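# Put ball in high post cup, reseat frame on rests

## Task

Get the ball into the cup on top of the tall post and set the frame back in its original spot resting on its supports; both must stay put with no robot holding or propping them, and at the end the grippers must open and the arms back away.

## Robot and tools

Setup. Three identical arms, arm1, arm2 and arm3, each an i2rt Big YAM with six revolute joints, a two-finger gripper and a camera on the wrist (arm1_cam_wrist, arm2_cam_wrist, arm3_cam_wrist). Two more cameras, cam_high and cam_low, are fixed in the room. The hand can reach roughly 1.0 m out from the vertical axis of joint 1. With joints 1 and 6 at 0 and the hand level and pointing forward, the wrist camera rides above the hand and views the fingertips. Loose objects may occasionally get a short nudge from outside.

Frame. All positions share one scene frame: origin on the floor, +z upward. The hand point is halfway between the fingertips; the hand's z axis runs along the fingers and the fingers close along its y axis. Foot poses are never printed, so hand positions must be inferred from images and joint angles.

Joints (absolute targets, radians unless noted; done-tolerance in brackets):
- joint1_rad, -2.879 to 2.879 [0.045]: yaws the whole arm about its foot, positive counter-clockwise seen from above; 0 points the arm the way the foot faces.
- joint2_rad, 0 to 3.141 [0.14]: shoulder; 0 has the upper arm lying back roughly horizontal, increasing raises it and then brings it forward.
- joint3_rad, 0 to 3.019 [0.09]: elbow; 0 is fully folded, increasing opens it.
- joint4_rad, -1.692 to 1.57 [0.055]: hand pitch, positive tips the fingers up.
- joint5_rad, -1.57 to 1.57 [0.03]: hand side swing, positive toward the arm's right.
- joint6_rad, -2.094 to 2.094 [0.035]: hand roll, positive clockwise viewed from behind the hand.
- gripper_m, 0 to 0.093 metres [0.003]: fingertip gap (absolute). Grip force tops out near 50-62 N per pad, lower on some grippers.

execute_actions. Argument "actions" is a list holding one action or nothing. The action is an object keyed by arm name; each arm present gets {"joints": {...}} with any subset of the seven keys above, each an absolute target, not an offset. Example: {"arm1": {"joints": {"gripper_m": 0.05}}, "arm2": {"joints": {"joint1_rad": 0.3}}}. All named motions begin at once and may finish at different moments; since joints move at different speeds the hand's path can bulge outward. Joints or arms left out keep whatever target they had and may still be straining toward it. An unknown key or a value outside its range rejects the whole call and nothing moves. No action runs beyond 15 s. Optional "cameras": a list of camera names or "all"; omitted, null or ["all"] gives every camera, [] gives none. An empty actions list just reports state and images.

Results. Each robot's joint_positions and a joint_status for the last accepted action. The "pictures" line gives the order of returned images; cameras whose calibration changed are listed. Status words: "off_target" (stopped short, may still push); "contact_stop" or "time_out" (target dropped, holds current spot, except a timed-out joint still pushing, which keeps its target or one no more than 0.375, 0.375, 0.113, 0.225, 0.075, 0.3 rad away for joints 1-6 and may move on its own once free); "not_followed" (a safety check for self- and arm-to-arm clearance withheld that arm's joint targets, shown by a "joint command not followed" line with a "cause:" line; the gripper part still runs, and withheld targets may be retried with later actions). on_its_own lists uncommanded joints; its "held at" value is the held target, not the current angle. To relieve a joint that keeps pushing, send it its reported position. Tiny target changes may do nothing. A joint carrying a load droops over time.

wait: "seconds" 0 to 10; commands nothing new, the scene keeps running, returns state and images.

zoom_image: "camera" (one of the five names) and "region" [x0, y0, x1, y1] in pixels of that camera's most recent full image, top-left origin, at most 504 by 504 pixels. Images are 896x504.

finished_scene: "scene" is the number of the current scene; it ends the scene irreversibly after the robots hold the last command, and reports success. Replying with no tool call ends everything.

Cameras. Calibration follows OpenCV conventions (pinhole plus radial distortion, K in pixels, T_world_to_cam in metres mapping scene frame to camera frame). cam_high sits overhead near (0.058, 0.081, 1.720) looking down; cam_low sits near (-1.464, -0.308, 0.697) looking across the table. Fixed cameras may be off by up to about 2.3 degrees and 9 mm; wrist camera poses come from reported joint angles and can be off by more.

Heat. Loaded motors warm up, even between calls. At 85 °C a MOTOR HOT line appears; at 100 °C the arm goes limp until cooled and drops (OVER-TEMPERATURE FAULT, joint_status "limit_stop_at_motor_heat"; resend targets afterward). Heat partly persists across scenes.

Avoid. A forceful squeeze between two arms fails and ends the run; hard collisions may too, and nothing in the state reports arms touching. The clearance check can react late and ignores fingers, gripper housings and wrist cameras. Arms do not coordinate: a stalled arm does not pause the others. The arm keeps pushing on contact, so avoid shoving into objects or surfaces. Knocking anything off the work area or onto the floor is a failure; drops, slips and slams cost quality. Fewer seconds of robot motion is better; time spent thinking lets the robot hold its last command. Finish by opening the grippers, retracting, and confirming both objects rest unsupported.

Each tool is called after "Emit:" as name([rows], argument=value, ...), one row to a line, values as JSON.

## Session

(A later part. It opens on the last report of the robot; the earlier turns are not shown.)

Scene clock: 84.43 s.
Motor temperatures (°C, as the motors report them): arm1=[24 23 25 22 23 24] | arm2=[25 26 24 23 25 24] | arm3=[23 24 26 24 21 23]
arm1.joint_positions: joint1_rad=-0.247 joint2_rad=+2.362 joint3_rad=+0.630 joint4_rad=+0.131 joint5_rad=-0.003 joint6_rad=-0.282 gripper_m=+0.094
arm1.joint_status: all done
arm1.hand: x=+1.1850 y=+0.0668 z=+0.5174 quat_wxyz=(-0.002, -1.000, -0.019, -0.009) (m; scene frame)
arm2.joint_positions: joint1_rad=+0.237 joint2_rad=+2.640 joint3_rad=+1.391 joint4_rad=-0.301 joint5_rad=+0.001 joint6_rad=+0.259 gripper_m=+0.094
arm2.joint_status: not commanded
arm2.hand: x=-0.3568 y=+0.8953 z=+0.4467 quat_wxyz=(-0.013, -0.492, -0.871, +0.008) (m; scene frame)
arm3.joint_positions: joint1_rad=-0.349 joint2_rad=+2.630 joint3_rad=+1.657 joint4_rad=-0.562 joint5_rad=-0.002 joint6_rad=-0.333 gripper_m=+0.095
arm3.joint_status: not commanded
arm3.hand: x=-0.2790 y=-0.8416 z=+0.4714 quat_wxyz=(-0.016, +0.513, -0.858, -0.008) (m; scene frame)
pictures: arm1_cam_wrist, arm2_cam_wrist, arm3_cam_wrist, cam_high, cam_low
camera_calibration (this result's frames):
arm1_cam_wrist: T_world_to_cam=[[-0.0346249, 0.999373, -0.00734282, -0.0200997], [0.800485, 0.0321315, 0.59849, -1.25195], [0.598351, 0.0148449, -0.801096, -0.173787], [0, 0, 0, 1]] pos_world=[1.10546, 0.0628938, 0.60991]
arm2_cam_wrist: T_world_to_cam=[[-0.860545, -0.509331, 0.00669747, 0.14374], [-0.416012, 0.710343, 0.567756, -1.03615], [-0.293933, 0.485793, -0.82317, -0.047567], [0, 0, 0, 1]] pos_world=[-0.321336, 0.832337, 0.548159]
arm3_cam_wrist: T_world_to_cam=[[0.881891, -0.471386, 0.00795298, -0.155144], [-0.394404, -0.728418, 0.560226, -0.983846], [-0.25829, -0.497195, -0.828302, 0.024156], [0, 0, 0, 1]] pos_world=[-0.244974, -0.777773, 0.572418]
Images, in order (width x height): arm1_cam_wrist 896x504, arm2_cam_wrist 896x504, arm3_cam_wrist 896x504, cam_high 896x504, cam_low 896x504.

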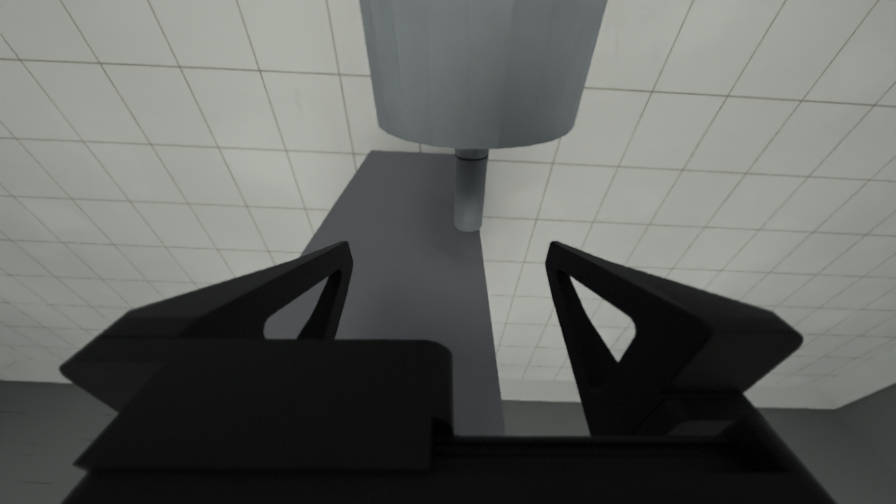

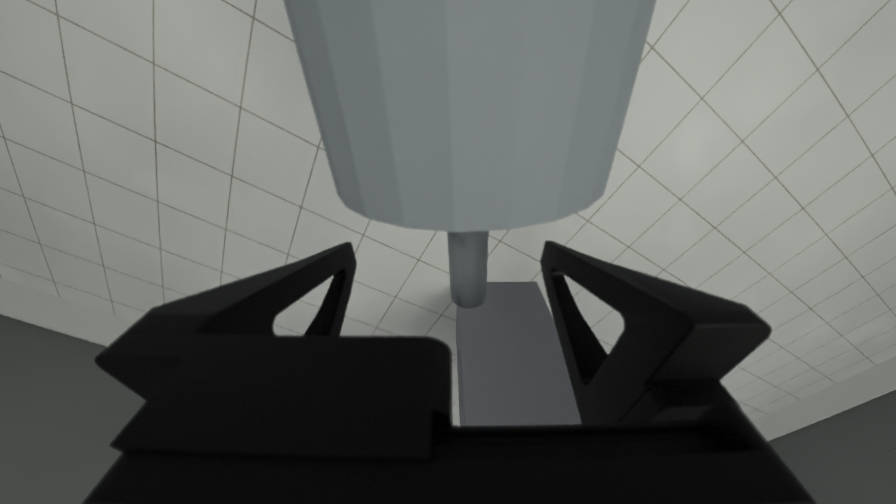

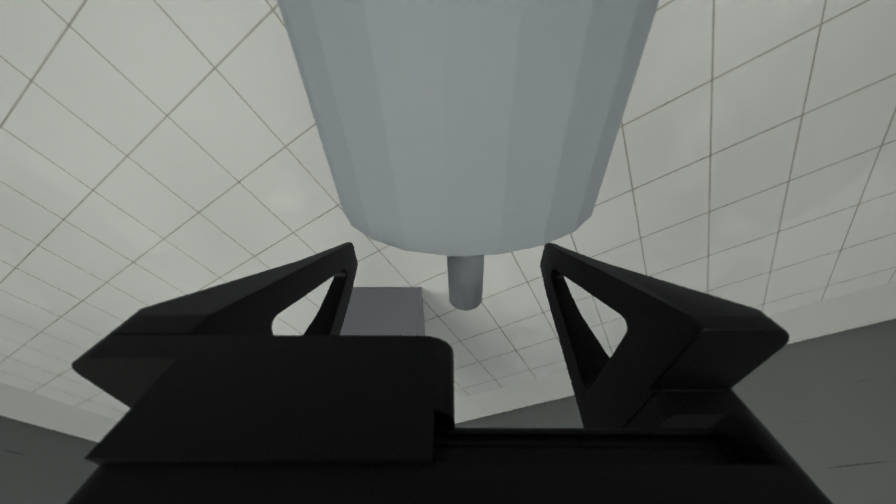

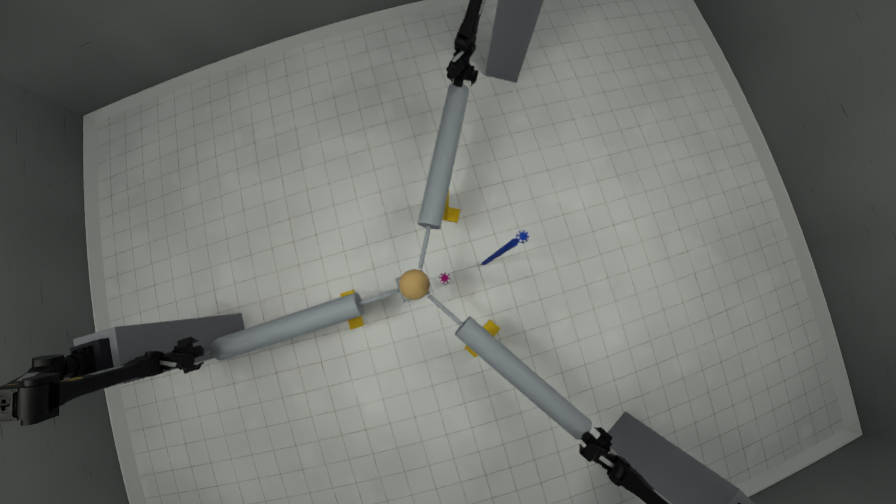

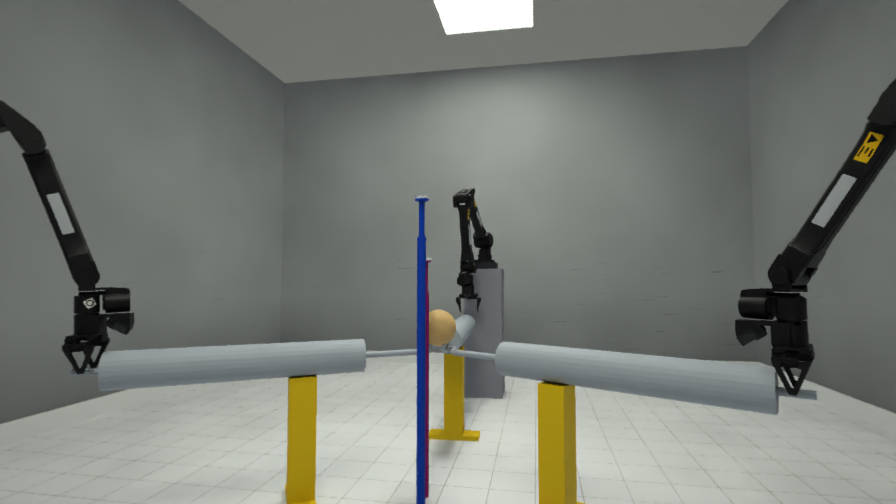

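Emit:
execute_actions([
  {"arm1":{"joints":{"joint2_rad":2.48,"joint3_rad":0.68,"joint4_rad":0.19}},"arm2":{"joints":{"joint2_rad":2.685,"joint3_rad":1.41}},"arm3":{"joints":{"joint2_rad":2.685}}},
], cameras=[])

Emit:
execute_actions([
  {"arm1":{"joints":{"joint1_rad":-0.27,"joint2_rad":2.60,"joint3_rad":0.76,"joint4_rad":0.265}}},
], cameras=["arm1_cam_wrist","arm2_cam_wrist","arm3_cam_wrist","cam_low"])

Scene clock: 89.20 s.
Motor temperatures (°C, as the motors report them): arm1=[24 23 25 22 23 24] | arm2=[25 26 23 23 25 24] | arm3=[23 25 26 24 21 23]
arm1.joint_positions: joint1_rad=-0.247 joint2_rad=+2.480 joint3_rad=+0.685 joint4_rad=+0.177 joint5_rad=-0.003 joint6_rad=-0.282 gripper_m=+0.094
arm1.joint_status: all done
arm1.hand: x=+1.1889 y=+0.0660 z=+0.4832 quat_wxyz=(-0.004, -1.000, -0.019, -0.017) (m; scene frame)
arm2.joint_positions: joint1_rad=+0.237 joint2_rad=+2.669 joint3_rad=+1.391 joint4_rad=-0.301 joint5_rad=+0.001 joint6_rad=+0.259 gripper_m=+0.094
arm2.joint_status: all done
arm2.hand: x=-0.3672 y=+0.9052 z=+0.4324 quat_wxyz=(+0.002, -0.492, -0.871, +0.004) (m; scene frame)
arm3.joint_positions: joint1_rad=-0.349 joint2_rad=+2.650 joint3_rad=+1.657 joint4_rad=-0.562 joint5_rad=-0.002 joint6_rad=-0.333 gripper_m=+0.095
arm3.joint_status: all done
arm3.hand: x=-0.2853 y=-0.8473 z=+0.4601 quat_wxyz=(-0.006, +0.513, -0.858, -0.006) (m; scene frame)
pictures: none
No camera images: the call's "cameras" was empty. Leave "cameras" out to get every camera's image.

Scene clock: 90.13 s.
Motor temperatures (°C, as the motors report them): arm1=[24 24 25 22 23 24] | arm2=[25 26 23 23 25 24] | arm3=[23 25 26 24 21 23]
arm1.joint_positions: joint1_rad=-0.261 joint2_rad=+2.596 joint3_rad=+0.764 joint4_rad=+0.251 joint5_rad=-0.003 joint6_rad=-0.282 gripper_m=+0.094
arm1.joint_status: all done
arm1.hand: x=+1.1756 y=+0.0734 z=+0.4460 quat_wxyz=(+0.001, -1.000, -0.012, +0.001) (m; scene frame)
arm2.joint_positions: joint1_rad=+0.237 joint2_rad=+2.669 joint3_rad=+1.391 joint4_rad=-0.301 joint5_rad=+0.001 joint6_rad=+0.259 gripper_m=+0.094
arm2.joint_status: not commanded
arm2.hand: x=-0.3672 y=+0.9052 z=+0.4324 quat_wxyz=(+0.002, -0.492, -0.871, +0.004) (m; scene frame)
arm3.joint_positions: joint1_rad=-0.349 joint2_rad=+2.650 joint3_rad=+1.657 joint4_rad=-0.562 joint5_rad=-0.002 joint6_rad=-0.333 gripper_m=+0.095
arm3.joint_status: not commanded
arm3.hand: x=-0.2853 y=-0.8473 z=+0.4601 quat_wxyz=(-0.006, +0.513, -0.858, -0.006) (m; scene frame)
pictures: arm1_cam_wrist, arm2_cam_wrist, arm3_cam_wrist, cam_low
camera_calibration (this result's frames):
arm1_cam_wrist: T_world_to_cam=[[-0.0214517, 0.999769, -0.00135016, -0.0457038], [0.812817, 0.0182267, 0.582233, -1.20802], [0.582123, 0.0113925, -0.813021, -0.200797], [0, 0, 0, 1]] pos_world=[1.09781, 0.069999, 0.540037]
arm2_cam_wrist: T_world_to_cam=[[-0.860428, -0.509367, 0.0144675, 0.136652], [-0.403632, 0.6986, 0.590795, -1.03418], [-0.311038, 0.502497, -0.806692, -0.0957459], [0, 0, 0, 1]] pos_world=[-0.329628, 0.840193, 0.531772]
arm3_cam_wrist: T_world_to_cam=[[0.882026, -0.471198, 0.0015542, -0.149007], [-0.38618, -0.720985, 0.575366, -0.982534], [-0.269991, -0.508088, -0.817895, -0.00709789], [0, 0, 0, 1]] pos_world=[-0.249923, -0.782211, 0.559743]
Images, in order (width x height): arm1_cam_wrist 896x504, arm2_cam_wrist 896x504, arm3_cam_wrist 896x504, cam_low 896x504.

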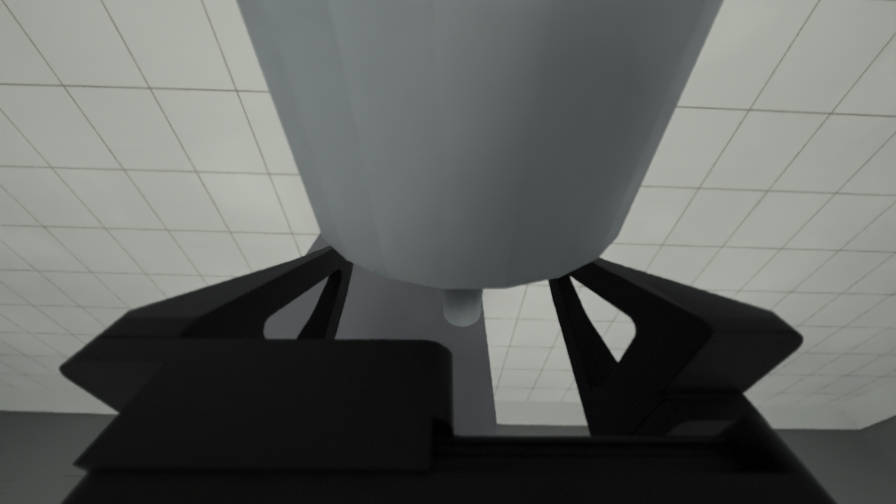

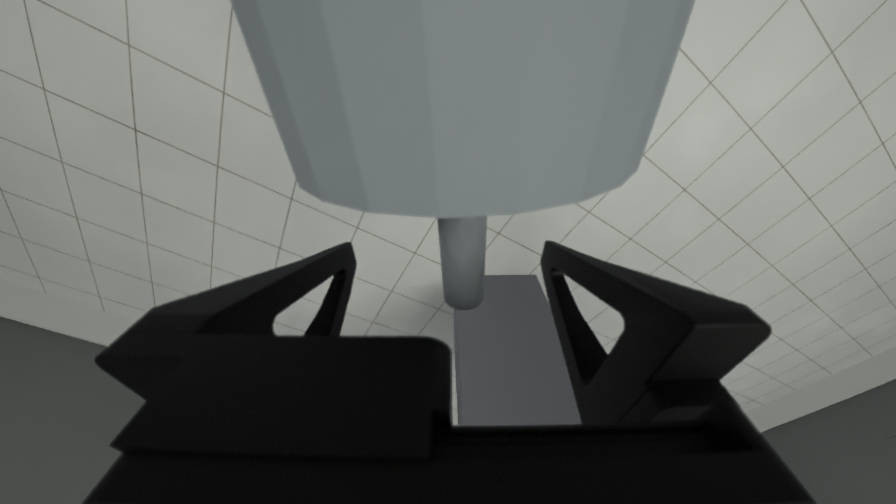

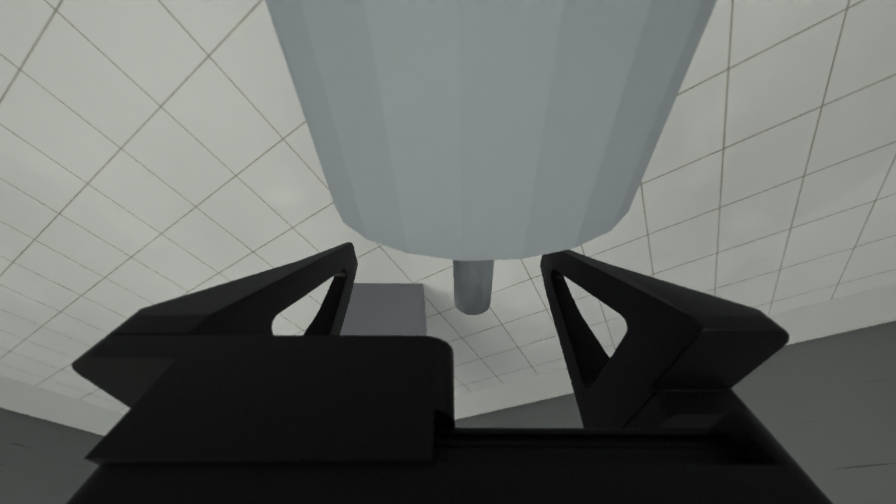

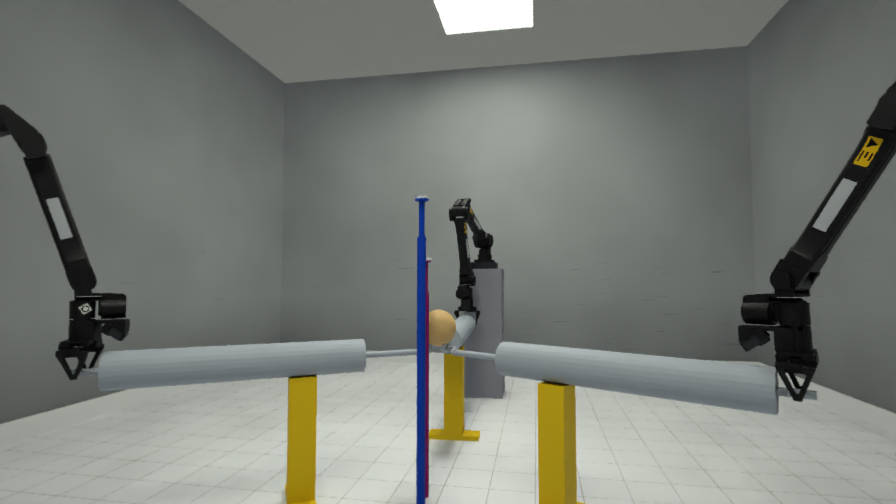

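Emit:
execute_actions([
  {"arm1":{"joints":{"joint2_rad":2.625}},"arm2":{"joints":{"joint3_rad":1.42}},"arm3":{"joints":{"joint2_rad":2.70,"joint1_rad":-0.37}}},
], cameras=["arm1_cam_wrist","arm2_cam_wrist","arm3_cam_wrist"])

Scene clock: 93.07 s.
Motor temperatures (°C, as the motors report them): arm1=[24 24 25 22 23 24] | arm2=[25 26 23 23 25 24] | arm3=[23 25 26 24 21 23]
arm1.joint_positions: joint1_rad=-0.261 joint2_rad=+2.611 joint3_rad=+0.764 joint4_rad=+0.251 joint5_rad=-0.003 joint6_rad=-0.282 gripper_m=+0.094
arm1.joint_status: all done
arm1.hand: x=+1.1824 y=+0.0716 z=+0.4421 quat_wxyz=(-0.001, -1.000, -0.012, -0.006) (m; scene frame)
arm2.joint_positions: joint1_rad=+0.237 joint2_rad=+2.669 joint3_rad=+1.397 joint4_rad=-0.301 joint5_rad=+0.001 joint6_rad=+0.259 gripper_m=+0.094
arm2.joint_status: all done
arm2.hand: x=-0.3647 y=+0.9028 z=+0.4330 quat_wxyz=(-0.001, -0.492, -0.871, +0.005) (m; scene frame)
arm3.joint_positions: joint1_rad=-0.356 joint2_rad=+2.663 joint3_rad=+1.657 joint4_rad=-0.562 joint5_rad=-0.002 joint6_rad=-0.333 gripper_m=+0.095
arm3.joint_status: all done
arm3.hand: x=-0.2867 y=-0.8547 z=+0.4524 quat_wxyz=(+0.000, +0.510, -0.860, -0.005) (m; scene frame)
pictures: arm1_cam_wrist, arm2_cam_wrist, arm3_cam_wrist
camera_calibration (this result's frames):
arm1_cam_wrist: T_world_to_cam=[[-0.0213469, 0.999757, -0.0054386, -0.0420946], [0.804358, 0.0204049, 0.593795, -1.20656], [0.593762, 0.00830112, -0.804598, -0.225172], [0, 0, 0, 1]] pos_world=[1.10331, 0.0685734, 0.535049]
arm2_cam_wrist: T_world_to_cam=[[-0.860464, -0.509347, 0.0129542, 0.138195], [-0.406082, 0.700925, 0.586347, -1.03292], [-0.307734, 0.499269, -0.809957, -0.0876845], [0, 0, 0, 1]] pos_world=[-0.327521, 0.838166, 0.532838]
arm3_cam_wrist: T_world_to_cam=[[0.878446, -0.477833, -0.00284767, -0.155944], [-0.385841, -0.712819, 0.585675, -0.981557], [-0.281885, -0.513385, -0.810541, -0.0288039], [0, 0, 0, 1]] pos_world=[-0.249857, -0.788975, 0.551083]
Images, in order (width x height): arm1_cam_wrist 896x504, arm2_cam_wrist 896x504, arm3_cam_wrist 896x504.

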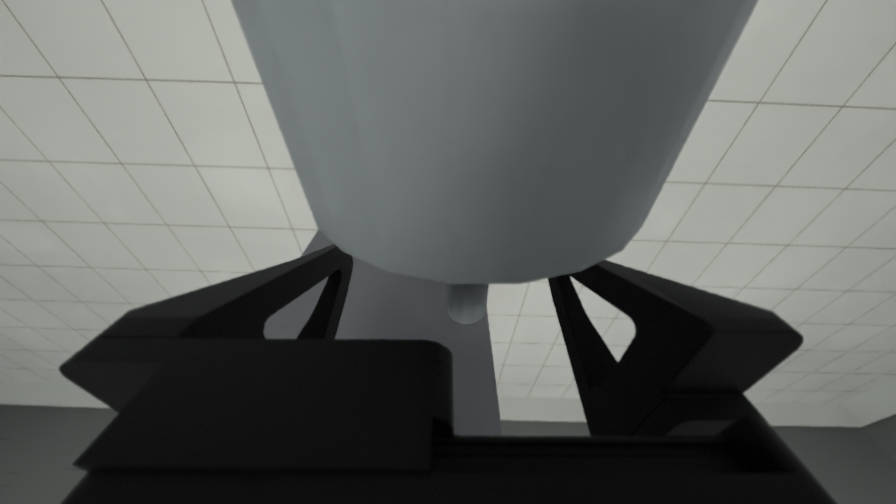

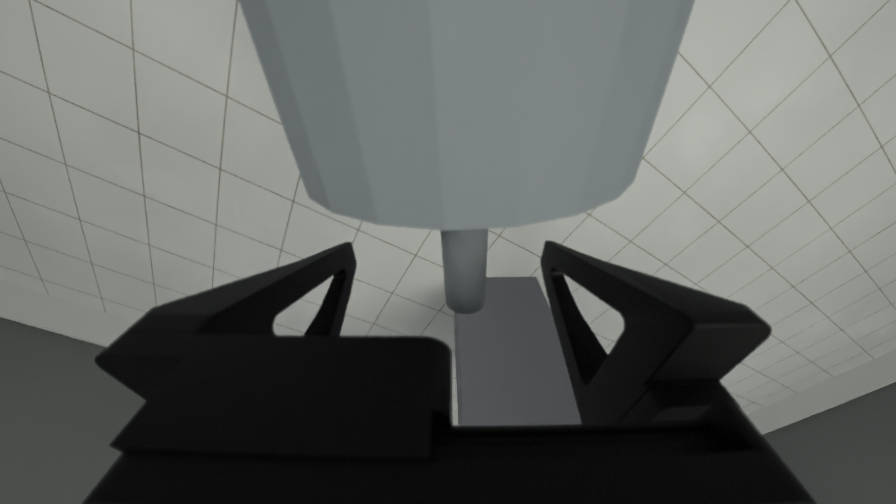

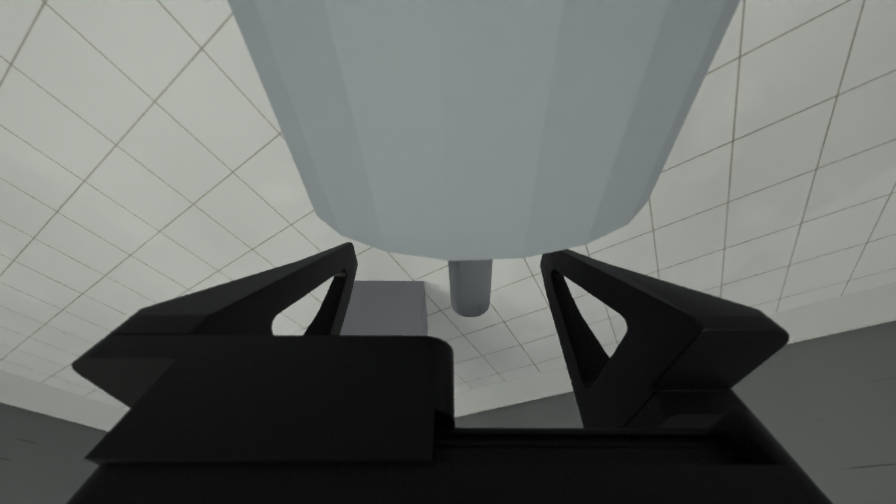

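Emit:
execute_actions([
  {"arm1":{"joints":{"gripper_m":0,"joint1_rad":-0.255}},"arm2":{"joints":{"gripper_m":0,"joint1_rad":0.24}},"arm3":{"joints":{"gripper_m":0,"joint1_rad":-0.352}}},
], cameras=[])

Emit:
execute_actions([
  {"arm1":{"joints":{"joint2_rad":2.51,"joint3_rad":0.708,"joint4_rad":0.2}},"arm2":{"joints":{"joint2_rad":2.585,"joint3_rad":1.35,"joint4_rad":-0.335}},"arm3":{"joints":{"joint2_rad":2.585,"joint3_rad":1.618,"joint4_rad":-0.595}}},
], cameras=["cam_low","arm1_cam_wrist"])

Scene clock: 107.83 s.
Motor temperatures (°C, as the motors report them): arm1=[24 24 25 22 23 24] | arm2=[25 27 23 23 25 24] | arm3=[23 25 25 24 21 23]
arm1.joint_positions: joint1_rad=-0.260 joint2_rad=+2.611 joint3_rad=+0.764 joint4_rad=+0.253 joint5_rad=-0.001 joint6_rad=-0.283 gripper_m=+0.018
arm1.joint_status: gripper_m off_target (ended at +0.018, target +0.000); the others done
arm1.hand: x=+1.1822 y=+0.0718 z=+0.4421 quat_wxyz=(+0.000, -1.000, -0.013, -0.006) (m; scene frame)
arm2.joint_positions: joint1_rad=+0.237 joint2_rad=+2.670 joint3_rad=+1.397 joint4_rad=-0.301 joint5_rad=+0.001 joint6_rad=+0.249 gripper_m=+0.019
arm2.joint_status: gripper_m off_target (ended at +0.019, target +0.000); the others done
arm2.hand: x=-0.3649 y=+0.9029 z=+0.4328 quat_wxyz=(-0.001, -0.487, -0.873, +0.005) (m; scene frame)
arm3.joint_positions: joint1_rad=-0.357 joint2_rad=+2.663 joint3_rad=+1.657 joint4_rad=-0.561 joint5_rad=+0.003 joint6_rad=-0.350 gripper_m=+0.019
arm3.joint_status: gripper_m off_target (ended at +0.019, target +0.000); the others done
arm3.hand: x=-0.2860 y=-0.8559 z=+0.4522 quat_wxyz=(+0.000, +0.517, -0.856, -0.002) (m; scene frame)
pictures: none
No camera images: the call's "cameras" was empty. Leave "cameras" out to get every camera's image.

Scene clock: 108.67 s.
Motor temperatures (°C, as the motors report them): arm1=[24 24 25 22 23 24] | arm2=[25 27 23 23 25 24] | arm3=[23 25 25 24 21 23]
arm1.joint_positions: joint1_rad=-0.259 joint2_rad=+2.538 joint3_rad=+0.732 joint4_rad=+0.216 joint5_rad=-0.003 joint6_rad=-0.283 gripper_m=+0.018
arm1.joint_status: all done
arm1.hand: x=+1.1774 y=+0.0722 z=+0.4641 quat_wxyz=(-0.001, -1.000, -0.014, -0.004) (m; scene frame)
arm2.joint_positions: joint1_rad=+0.237 joint2_rad=+2.617 joint3_rad=+1.355 joint4_rad=-0.317 joint5_rad=+0.002 joint6_rad=+0.248 gripper_m=+0.019
arm2.joint_status: all done
arm2.hand: x=-0.3680 y=+0.9058 z=+0.4530 quat_wxyz=(+0.002, -0.487, -0.873, +0.004) (m; scene frame)
arm3.joint_positions: joint1_rad=-0.347 joint2_rad=+2.636 joint3_rad=+1.631 joint4_rad=-0.567 joint5_rad=-0.002 joint6_rad=-0.349 gripper_m=+0.019
arm3.joint_status: all done
arm3.hand: x=-0.2931 y=-0.8532 z=+0.4626 quat_wxyz=(+0.002, +0.521, -0.854, -0.005) (m; scene frame)
pictures: arm1_cam_wrist, cam_low
camera_calibration (this result's frames):
arm1_cam_wrist: T_world_to_cam=[[-0.0248151, 0.999682, -0.00453895, -0.0390083], [0.806956, 0.0227107, 0.590175, -1.2172], [0.59009, 0.0109825, -0.807263, -0.199174], [0, 0, 0, 1]] pos_world=[1.09879, 0.0688267, 0.557397]
Images, in order (width x height): arm1_cam_wrist 896x504, cam_low 896x504.

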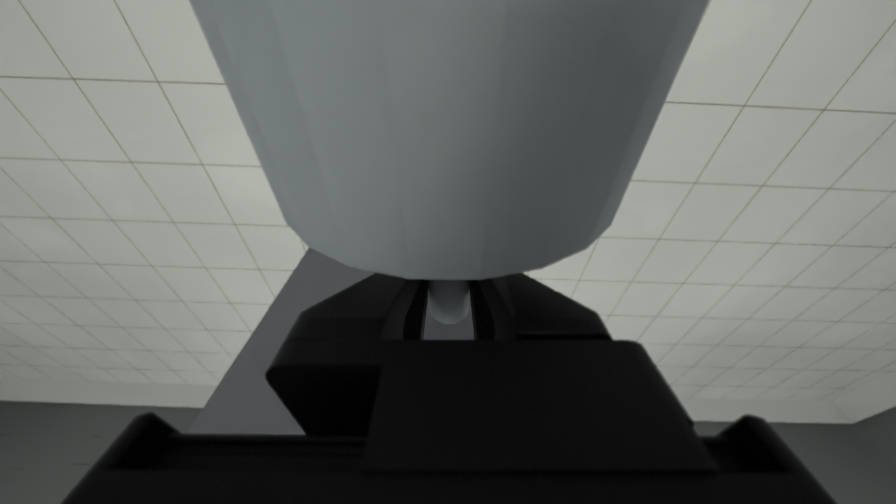

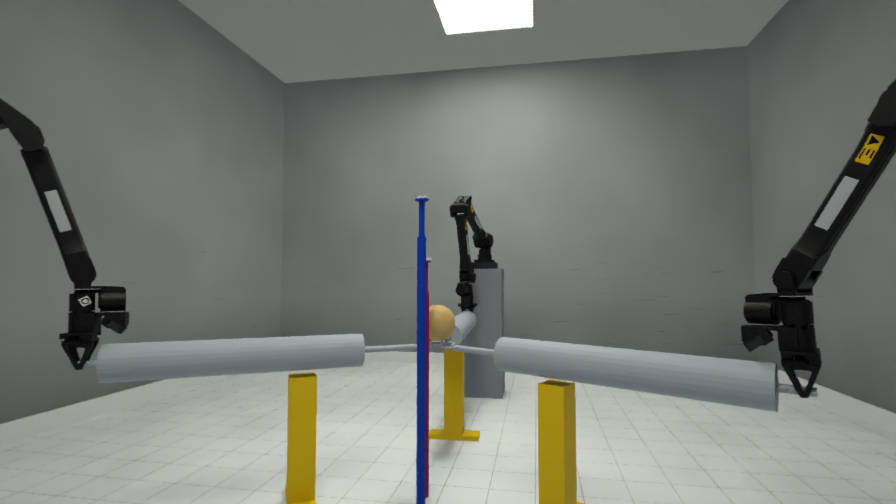

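Bias q2 by −0.02/−0.03/−0.045.

Emit:
execute_actions([
  {"arm1":{"joints":{"joint2_rad":2.395,"joint3_rad":0.65,"joint4_rad":0.15}},"arm2":{"joints":{"joint2_rad":2.49,"joint3_rad":1.308,"joint4_rad":-0.37,"joint6_rad":0.25}},"arm3":{"joints":{"joint2_rad":2.485,"joint3_rad":1.584,"joint4_rad":-0.63}}},
], cameras=[])

Emit:
execute_actions([
  {"arm1":{"joints":{"joint2_rad":2.177,"joint3_rad":0.572,"joint4_rad":0.015}},"arm2":{"joints":{"joint2_rad":2.347,"joint3_rad":1.245,"joint4_rad":-0.45}},"arm3":{"joints":{"joint2_rad":2.362,"joint3_rad":1.54,"joint4_rad":-0.707}}},
], cameras=["cam_low","cam_high"])

Scene clock: 113.60 s.
Motor temperatures (°C, as the motors report them): arm1=[24 24 25 22 23 24] | arm2=[25 27 23 23 25 24] | arm3=[23 26 25 24 21 23]
arm1.joint_positions: joint1_rad=-0.259 joint2_rad=+2.419 joint3_rad=+0.662 joint4_rad=+0.165 joint5_rad=-0.001 joint6_rad=-0.283 gripper_m=+0.018
arm1.joint_status: all done
arm1.hand: x=+1.1810 y=+0.0715 z=+0.5006 quat_wxyz=(+0.000, -1.000, -0.014, -0.005) (m; scene frame)
arm2.joint_positions: joint1_rad=+0.237 joint2_rad=+2.520 joint3_rad=+1.306 joint4_rad=-0.361 joint5_rad=-0.001 joint6_rad=+0.244 gripper_m=+0.019
arm2.joint_status: all done
arm2.hand: x=-0.3643 y=+0.9036 z=+0.4937 quat_wxyz=(-0.001, -0.485, -0.874, +0.003) (m; scene frame)
arm3.joint_positions: joint1_rad=-0.350 joint2_rad=+2.537 joint3_rad=+1.584 joint4_rad=-0.620 joint5_rad=+0.004 joint6_rad=-0.348 gripper_m=+0.019
arm3.joint_status: all done
arm3.hand: x=-0.2896 y=-0.8541 z=+0.5090 quat_wxyz=(+0.002, +0.519, -0.855, -0.001) (m; scene frame)
pictures: none
No camera images: the call's "cameras" was empty. Leave "cameras" out to get every camera's image.

Scene clock: 114.53 s.
Motor temperatures (°C, as the motors report them): arm1=[24 24 25 22 23 24] | arm2=[25 27 23 23 25 24] | arm3=[23 26 25 24 21 23]
arm1.joint_positions: joint1_rad=-0.259 joint2_rad=+2.198 joint3_rad=+0.574 joint4_rad=+0.031 joint5_rad=+0.000 joint6_rad=-0.283 gripper_m=+0.018
arm1.joint_status: all done
arm1.hand: x=+1.1835 y=+0.0709 z=+0.5618 quat_wxyz=(+0.001, -1.000, -0.014, -0.006) (m; scene frame)
arm2.joint_positions: joint1_rad=+0.238 joint2_rad=+2.369 joint3_rad=+1.243 joint4_rad=-0.444 joint5_rad=-0.001 joint6_rad=+0.244 gripper_m=+0.019
arm2.joint_status: all done
arm2.hand: x=-0.3617 y=+0.9025 z=+0.5573 quat_wxyz=(-0.003, -0.484, -0.875, +0.004) (m; scene frame)
arm3.joint_positions: joint1_rad=-0.352 joint2_rad=+2.410 joint3_rad=+1.535 joint4_rad=-0.701 joint5_rad=+0.003 joint6_rad=-0.348 gripper_m=+0.019
arm3.joint_status: all done
arm3.hand: x=-0.2886 y=-0.8556 z=+0.5701 quat_wxyz=(+0.004, +0.518, -0.855, -0.002) (m; scene frame)
pictures: cam_high, cam_low
Images, in order (width x height): cam_high 896x504, cam_low 896x504.

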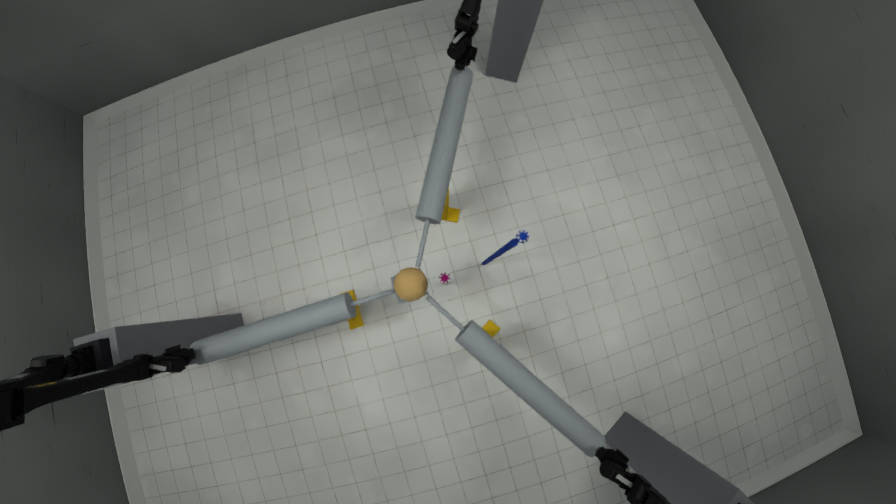

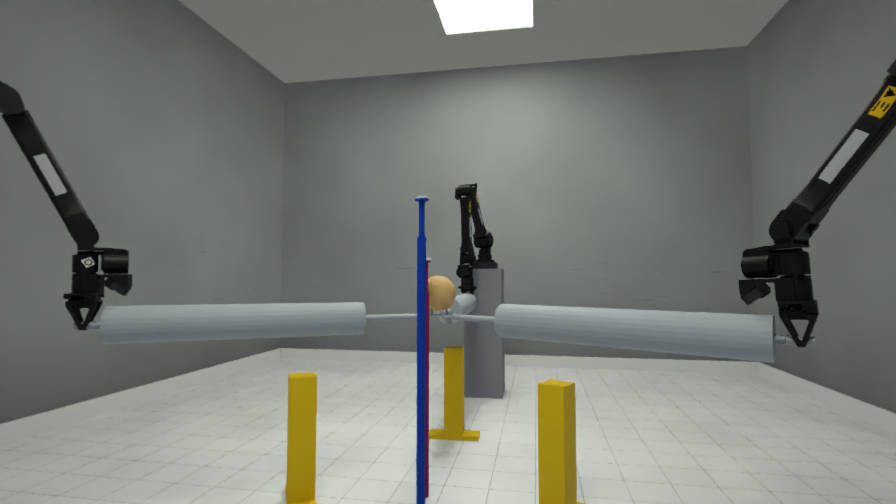

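Emit:
execute_actions([
  {"arm1":{"joints":{"joint2_rad":1.945,"joint3_rad":0.53,"joint4_rad":-0.172}},"arm2":{"joints":{"joint2_rad":2.213,"joint3_rad":1.208,"joint4_rad":-0.546}},"arm3":{"joints":{"joint2_rad":2.247,"joint3_rad":1.525,"joint4_rad":-0.80}}},
], cameras=[])

Emit:
execute_actions([
  {"arm1":{"joints":{"joint2_rad":1.71,"joint3_rad":0.522,"joint4_rad":-0.394}},"arm2":{"joints":{"joint2_rad":2.081,"joint3_rad":1.2,"joint4_rad":-0.662}},"arm3":{"joints":{"joint2_rad":2.145,"joint3_rad":1.545,"joint4_rad":-0.906}}},
], cameras=["cam_high"])

Emit:
execute_actions([
  {"arm1":{"joints":{"joint2_rad":1.495,"joint3_rad":0.565,"joint4_rad":-0.632}},"arm2":{"joints":{"joint2_rad":1.962,"joint3_rad":1.228,"joint4_rad":-0.79}},"arm3":{"joints":{"joint2_rad":2.057,"joint3_rad":1.58,"joint4_rad":-1.023}}},
], cameras=["cam_low","cam_high"])

Scene clock: 122.80 s.
Motor temperatures (°C, as the motors report them): arm1=[24 24 25 22 23 24] | arm2=[25 28 23 23 25 24] | arm3=[23 26 25 24 21 23]
arm1.joint_positions: joint1_rad=-0.259 joint2_rad=+1.967 joint3_rad=+0.526 joint4_rad=-0.157 joint5_rad=+0.004 joint6_rad=-0.283 gripper_m=+0.018
arm1.joint_status: all done
arm1.hand: x=+1.1839 y=+0.0712 z=+0.6210 quat_wxyz=(+0.002, -1.000, -0.014, -0.008) (m; scene frame)
arm2.joint_positions: joint1_rad=+0.239 joint2_rad=+2.236 joint3_rad=+1.205 joint4_rad=-0.539 joint5_rad=-0.002 joint6_rad=+0.244 gripper_m=+0.019
arm2.joint_status: all done
arm2.hand: x=-0.3610 y=+0.9028 z=+0.6150 quat_wxyz=(-0.003, -0.484, -0.875, +0.004) (m; scene frame)
arm3.joint_positions: joint1_rad=-0.350 joint2_rad=+2.299 joint3_rad=+1.514 joint4_rad=-0.800 joint5_rad=+0.002 joint6_rad=-0.348 gripper_m=+0.019
arm3.joint_status: all done
arm3.hand: x=-0.2899 y=-0.8557 z=+0.6282 quat_wxyz=(+0.008, +0.519, -0.855, -0.001) (m; scene frame)
pictures: none
No camera images: the call's "cameras" was empty. Leave "cameras" out to get every camera's image.

Scene clock: 123.77 s.
Motor temperatures (°C, as the motors report them): arm1=[24 24 25 22 23 24] | arm2=[25 28 23 23 25 24] | arm3=[23 26 26 24 21 23]
arm1.joint_positions: joint1_rad=-0.259 joint2_rad=+1.732 joint3_rad=+0.511 joint4_rad=-0.380 joint5_rad=+0.005 joint6_rad=-0.283 gripper_m=+0.018
arm1.joint_status: all done
arm1.hand: x=+1.1848 y=+0.0709 z=+0.6808 quat_wxyz=(+0.002, -1.000, -0.014, -0.010) (m; scene frame)
arm2.joint_positions: joint1_rad=+0.239 joint2_rad=+2.105 joint3_rad=+1.195 joint4_rad=-0.660 joint5_rad=-0.002 joint6_rad=+0.244 gripper_m=+0.019
arm2.joint_status: all done
arm2.hand: x=-0.3595 y=+0.9021 z=+0.6762 quat_wxyz=(-0.003, -0.484, -0.875, +0.004) (m; scene frame)
arm3.joint_positions: joint1_rad=-0.350 joint2_rad=+2.197 joint3_rad=+1.514 joint4_rad=-0.907 joint5_rad=+0.001 joint6_rad=-0.348 gripper_m=+0.019
arm3.joint_status: all done
arm3.hand: x=-0.2903 y=-0.8564 z=+0.6871 quat_wxyz=(+0.011, +0.519, -0.855, -0.001) (m; scene frame)
pictures: cam_high
Images, in order (width x height): cam_high 896x504.

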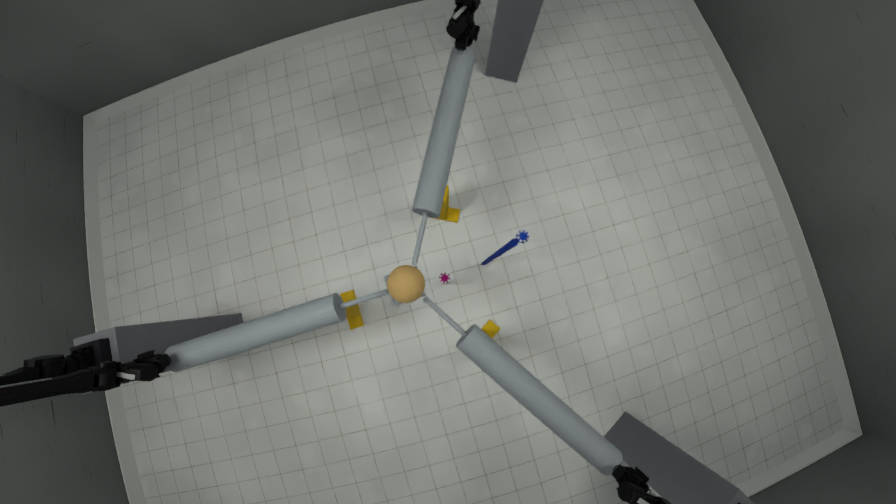

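Scene clock: 124.70 s.
Motor temperatures (°C, as the motors report them): arm1=[24 24 25 22 23 24] | arm2=[25 28 23 23 25 24] | arm3=[23 27 26 24 21 23]
arm1.joint_positions: joint1_rad=-0.259 joint2_rad=+1.508 joint3_rad=+0.530 joint4_rad=-0.609 joint5_rad=+0.003 joint6_rad=-0.283 gripper_m=+0.018
arm1.joint_status: all done
arm1.hand: x=+1.1835 y=+0.0707 z=+0.7419 quat_wxyz=(+0.003, -1.000, -0.014, -0.003) (m; scene frame)
arm2.joint_positions: joint1_rad=+0.238 joint2_rad=+1.980 joint3_rad=+1.195 joint4_rad=-0.780 joint5_rad=+0.001 joint6_rad=+0.244 gripper_m=+0.019
arm2.joint_status: all done
arm2.hand: x=-0.3610 y=+0.9032 z=+0.7367 quat_wxyz=(-0.005, -0.484, -0.875, +0.005) (m; scene frame)
arm3.joint_positions: joint1_rad=-0.346 joint2_rad=+2.101 joint3_rad=+1.522 joint4_rad=-1.012 joint5_rad=-0.003 joint6_rad=-0.348 gripper_m=+0.019
arm3.joint_status: all done
arm3.hand: x=-0.2951 y=-0.8567 z=+0.7440 quat_wxyz=(+0.012, +0.521, -0.854, -0.003) (m; scene frame)
pictures: cam_high, cam_low
Images, in order (width x height): cam_high 896x504, cam_low 896x504.

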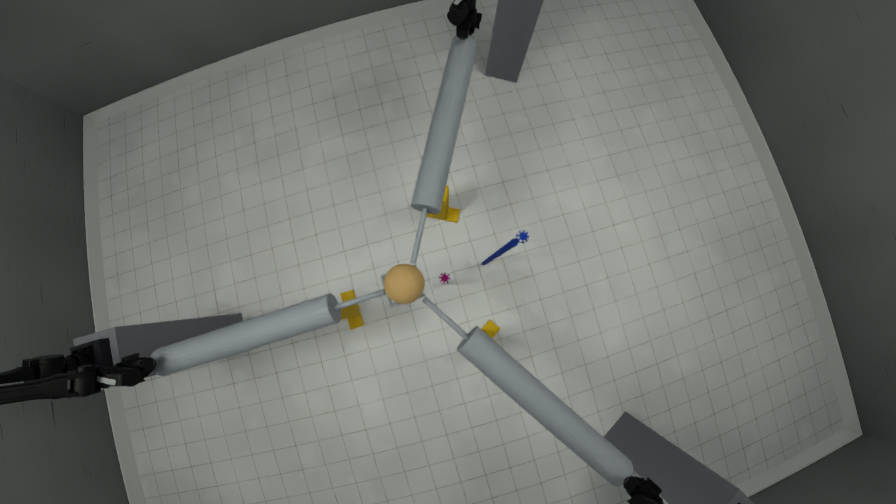

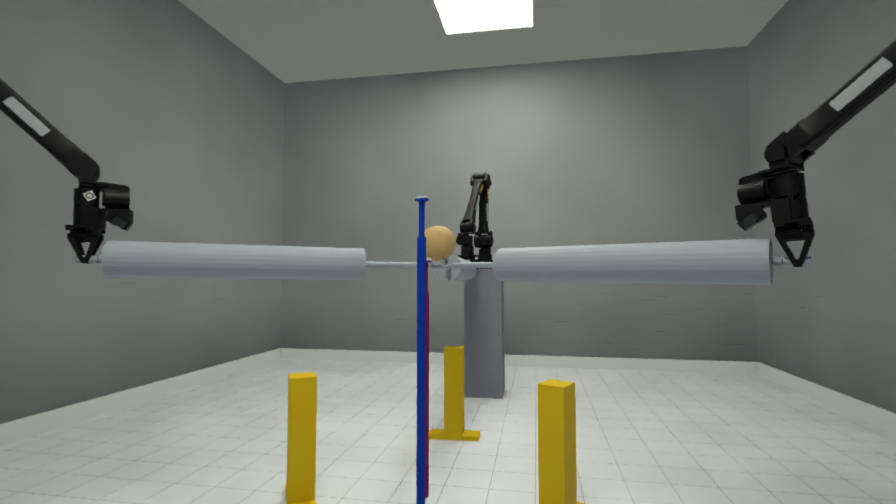

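Emit:
execute_actions([
  {"arm1":{"joints":{"joint2_rad":1.32,"joint3_rad":0.63,"joint4_rad":-0.87}},"arm2":{"joints":{"joint2_rad":1.862,"joint3_rad":1.276,"joint4_rad":-0.927}},"arm3":{"joints":{"joint2_rad":1.982,"joint3_rad":1.655,"joint4_rad":-1.145}}},
], cameras=[])

Emit:
execute_actions([
  {"arm1":{"joints":{"joint2_rad":1.192,"joint3_rad":0.723,"joint4_rad":-1.085}},"arm2":{"joints":{"joint2_rad":1.774,"joint3_rad":1.335,"joint4_rad":-1.07}},"arm3":{"joints":{"joint2_rad":1.925,"joint3_rad":1.734,"joint4_rad":-1.28}}},
], cameras=[])

Emit:
execute_actions([
  {"arm1":{"joints":{"joint2_rad":1.108,"joint3_rad":0.838,"joint4_rad":-1.277}},"arm2":{"joints":{"joint2_rad":1.706,"joint3_rad":1.42,"joint4_rad":-1.217}},"arm3":{"joints":{"joint2_rad":1.888,"joint3_rad":1.842,"joint4_rad":-1.42}}},
], cameras=["cam_low","cam_high"])

Scene clock: 132.33 s.
Motor temperatures (°C, as the motors report them): arm1=[24 24 26 22 23 24] | arm2=[25 28 24 23 25 24] | arm3=[23 27 29 24 21 23]
arm1.joint_positions: joint1_rad=-0.259 joint2_rad=+1.328 joint3_rad=+0.583 joint4_rad=-0.841 joint5_rad=+0.009 joint6_rad=-0.283 gripper_m=+0.018
arm1.joint_status: all done
arm1.hand: x=+1.1860 y=+0.0708 z=+0.8013 quat_wxyz=(+0.005, -1.000, -0.014, -0.004) (m; scene frame)
arm2.joint_positions: joint1_rad=+0.238 joint2_rad=+1.880 joint3_rad=+1.226 joint4_rad=-0.905 joint5_rad=-0.002 joint6_rad=+0.244 gripper_m=+0.019
arm2.joint_status: all done
arm2.hand: x=-0.3595 y=+0.9029 z=+0.7943 quat_wxyz=(-0.009, -0.484, -0.875, +0.005) (m; scene frame)
arm3.joint_positions: joint1_rad=-0.346 joint2_rad=+2.036 joint3_rad=+1.576 joint4_rad=-1.144 joint5_rad=-0.005 joint6_rad=-0.348 gripper_m=+0.019
arm3.joint_status: all done
arm3.hand: x=-0.2951 y=-0.8570 z=+0.7992 quat_wxyz=(+0.018, +0.521, -0.853, -0.002) (m; scene frame)
pictures: none
No camera images: the call's "cameras" was empty. Leave "cameras" out to get every camera's image.

Scene clock: 133.33 s.
Motor temperatures (°C, as the motors report them): arm1=[24 24 26 22 23 24] | arm2=[25 28 25 23 25 24] | arm3=[23 27 29 24 21 23]
arm1.joint_positions: joint1_rad=-0.259 joint2_rad=+1.202 joint3_rad=+0.666 joint4_rad=-1.055 joint5_rad=+0.012 joint6_rad=-0.283 gripper_m=+0.018
arm1.joint_status: all done
arm1.hand: x=+1.1884 y=+0.0706 z=+0.8592 quat_wxyz=(+0.007, -1.000, -0.014, -0.007) (m; scene frame)
arm2.joint_positions: joint1_rad=+0.238 joint2_rad=+1.796 joint3_rad=+1.284 joint4_rad=-1.043 joint5_rad=-0.002 joint6_rad=+0.244 gripper_m=+0.019
arm2.joint_status: all done
arm2.hand: x=-0.3585 y=+0.9025 z=+0.8533 quat_wxyz=(-0.011, -0.484, -0.875, +0.006) (m; scene frame)
arm3.joint_positions: joint1_rad=-0.346 joint2_rad=+1.979 joint3_rad=+1.648 joint4_rad=-1.283 joint5_rad=-0.005 joint6_rad=-0.349 gripper_m=+0.019
arm3.joint_status: all done
arm3.hand: x=-0.2958 y=-0.8580 z=+0.8573 quat_wxyz=(+0.023, +0.521, -0.853, -0.002) (m; scene frame)
pictures: none
No camera images: the call's "cameras" was empty. Leave "cameras" out to get every camera's image.

Scene clock: 135.27 s.
Motor temperatures (°C, as the motors report them): arm1=[24 24 27 22 23 24] | arm2=[25 28 25 23 25 24] | arm3=[23 27 30 24 21 23]
arm1.joint_positions: joint1_rad=-0.259 joint2_rad=+1.122 joint3_rad=+0.771 joint4_rad=-1.251 joint5_rad=+0.017 joint6_rad=-0.283 gripper_m=+0.018
arm1.joint_status: all done
arm1.hand: x=+1.1911 y=+0.0705 z=+0.9162 quat_wxyz=(+0.008, -1.000, -0.014, -0.012) (m; scene frame)
arm2.joint_positions: joint1_rad=+0.238 joint2_rad=+1.734 joint3_rad=+1.366 joint4_rad=-1.185 joint5_rad=-0.003 joint6_rad=+0.244 gripper_m=+0.019
arm2.joint_status: all done
arm2.hand: x=-0.3572 y=+0.9021 z=+0.9118 quat_wxyz=(-0.012, -0.484, -0.875, +0.005) (m; scene frame)
arm3.joint_positions: joint1_rad=-0.346 joint2_rad=+1.943 joint3_rad=+1.747 joint4_rad=-1.430 joint5_rad=-0.005 joint6_rad=-0.349 gripper_m=+0.019
arm3.joint_status: joint3_rad time_out (moved +0.099 of +0.194); the others done
arm3.on_its_own: joint3_rad reads +1.747 and still pushes toward +1.842 since a time_out
arm3.hand: x=-0.2962 y=-0.8589 z=+0.9150 quat_wxyz=(+0.029, +0.521, -0.853, -0.001) (m; scene frame)
pictures: cam_high, cam_low
Images, in order (width x height): cam_high 896x504, cam_low 896x504.

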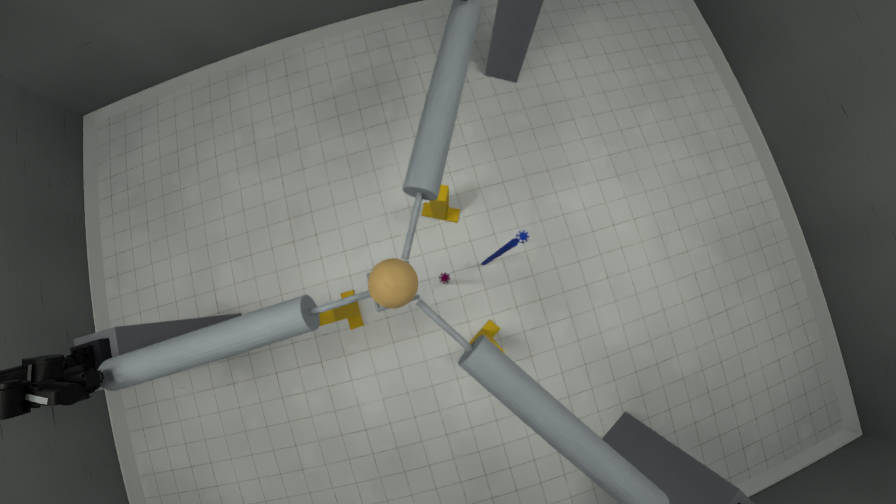

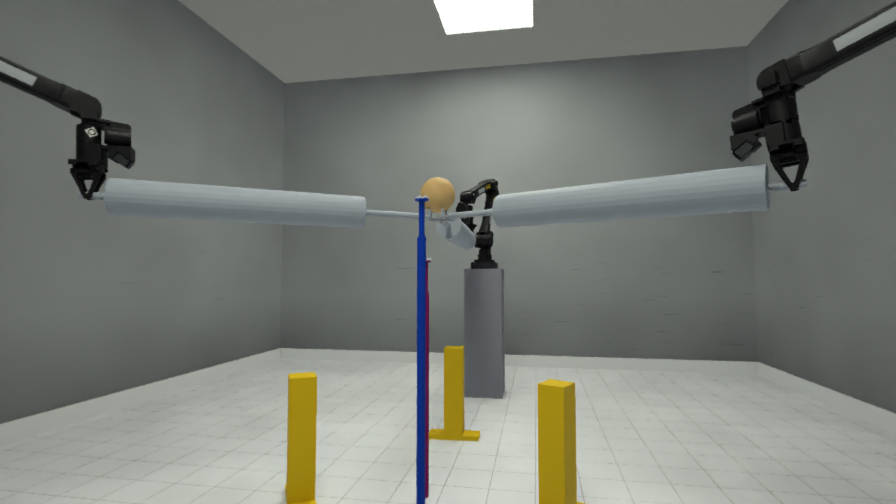

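Emit:
execute_actions([
  {"arm1":{"joints":{"joint1_rad":-0.187,"joint2_rad":1.251,"joint3_rad":1.028,"joint4_rad":-1.325,"joint6_rad":-0.203}},"arm2":{"joints":{"joint1_rad":0.128,"joint2_rad":1.596,"joint3_rad":1.33,"joint4_rad":-1.26,"joint6_rad":0.128}},"arm3":{"joints":{"joint1_rad":-0.263,"joint2_rad":1.73,"joint3_rad":1.667,"joint4_rad":-1.42,"joint6_rad":-0.263}}},
], cameras=[])

Emit:
execute_actions([
  {"arm1":{"joints":{"joint1_rad":-0.142,"joint2_rad":1.411,"joint3_rad":1.175,"joint4_rad":-1.30,"joint6_rad":-0.158}},"arm2":{"joints":{"joint1_rad":0.007,"joint2_rad":1.514,"joint3_rad":1.234,"joint4_rad":-1.235,"joint6_rad":0.007}},"arm3":{"joints":{"joint1_rad":-0.177,"joint2_rad":1.62,"joint3_rad":1.517,"joint4_rad":-1.39,"joint6_rad":-0.177}}},
], cameras=["cam_low","cam_high"])

Scene clock: 152.77 s.
Motor temperatures (°C, as the motors report them): arm1=[24 24 31 22 24 24] | arm2=[25 28 29 23 25 24] | arm3=[23 27 36 24 21 23]
arm1.joint_positions: joint1_rad=-0.207 joint2_rad=+1.268 joint3_rad=+0.958 joint4_rad=-1.304 joint5_rad=+0.009 joint6_rad=-0.226 gripper_m=+0.018
arm1.joint_status: all done
arm1.hand: x=+1.1320 y=+0.0667 z=+0.9426 quat_wxyz=(+0.003, -1.000, -0.012, -0.017) (m; scene frame)
arm2.joint_positions: joint1_rad=+0.145 joint2_rad=+1.620 joint3_rad=+1.317 joint4_rad=-1.264 joint5_rad=-0.002 joint6_rad=+0.146 gripper_m=+0.019
arm2.joint_status: all done
arm2.hand: x=-0.4160 y=+0.8981 z=+0.9476 quat_wxyz=(-0.005, -0.482, -0.876, +0.004) (m; scene frame)
arm3.joint_positions: joint1_rad=-0.273 joint2_rad=+1.770 joint3_rad=+1.636 joint4_rad=-1.453 joint5_rad=-0.002 joint6_rad=-0.281 gripper_m=+0.019
arm3.joint_status: all done
arm3.hand: x=-0.3571 y=-0.8633 z=+0.9679 quat_wxyz=(+0.010, +0.523, -0.852, -0.002) (m; scene frame)
pictures: none
No camera images: the call's "cameras" was empty. Leave "cameras" out to get every camera's image.

Scene clock: 153.83 s.
Motor temperatures (°C, as the motors report them): arm1=[24 24 31 22 24 24] | arm2=[25 28 28 23 25 24] | arm3=[23 27 36 24 21 23]
arm1.joint_positions: joint1_rad=-0.159 joint2_rad=+1.436 joint3_rad=+1.112 joint4_rad=-1.298 joint5_rad=+0.007 joint6_rad=-0.180 gripper_m=+0.018
arm1.joint_status: all done
arm1.hand: x=+1.0687 y=+0.0607 z=+0.9410 quat_wxyz=(+0.003, -1.000, -0.012, -0.020) (m; scene frame)
arm2.joint_positions: joint1_rad=+0.025 joint2_rad=+1.547 joint3_rad=+1.215 joint4_rad=-1.244 joint5_rad=-0.005 joint6_rad=+0.026 gripper_m=+0.019
arm2.joint_status: all done
arm2.hand: x=-0.4794 y=+0.8914 z=+0.9424 quat_wxyz=(-0.002, -0.482, -0.876, +0.001) (m; scene frame)
arm3.joint_positions: joint1_rad=-0.188 joint2_rad=+1.669 joint3_rad=+1.484 joint4_rad=-1.427 joint5_rad=+0.001 joint6_rad=-0.196 gripper_m=+0.019
arm3.joint_status: all done
arm3.hand: x=-0.4199 y=-0.8702 z=+0.9618 quat_wxyz=(+0.021, +0.523, -0.852, +0.004) (m; scene frame)
pictures: cam_high, cam_low
Images, in order (width x height): cam_high 896x504, cam_low 896x504.

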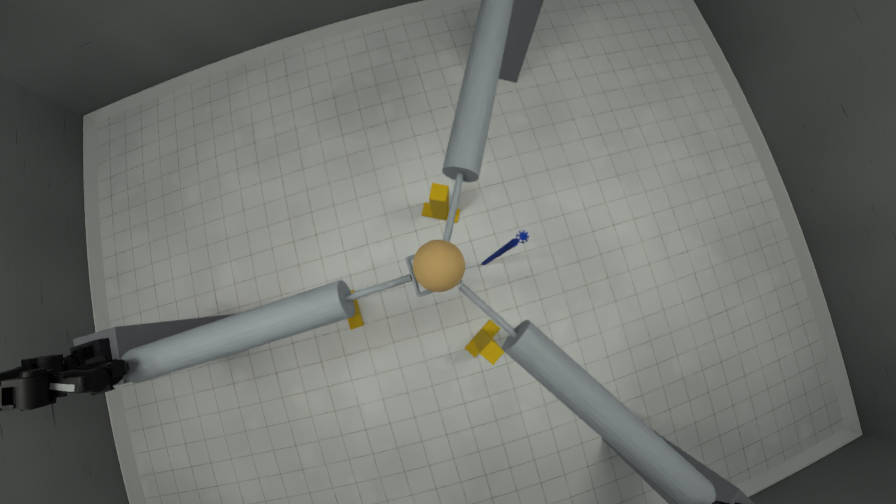

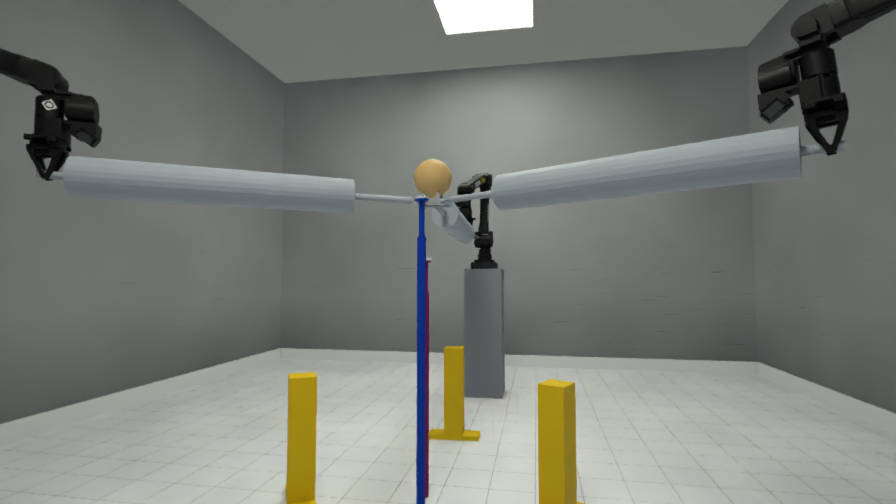

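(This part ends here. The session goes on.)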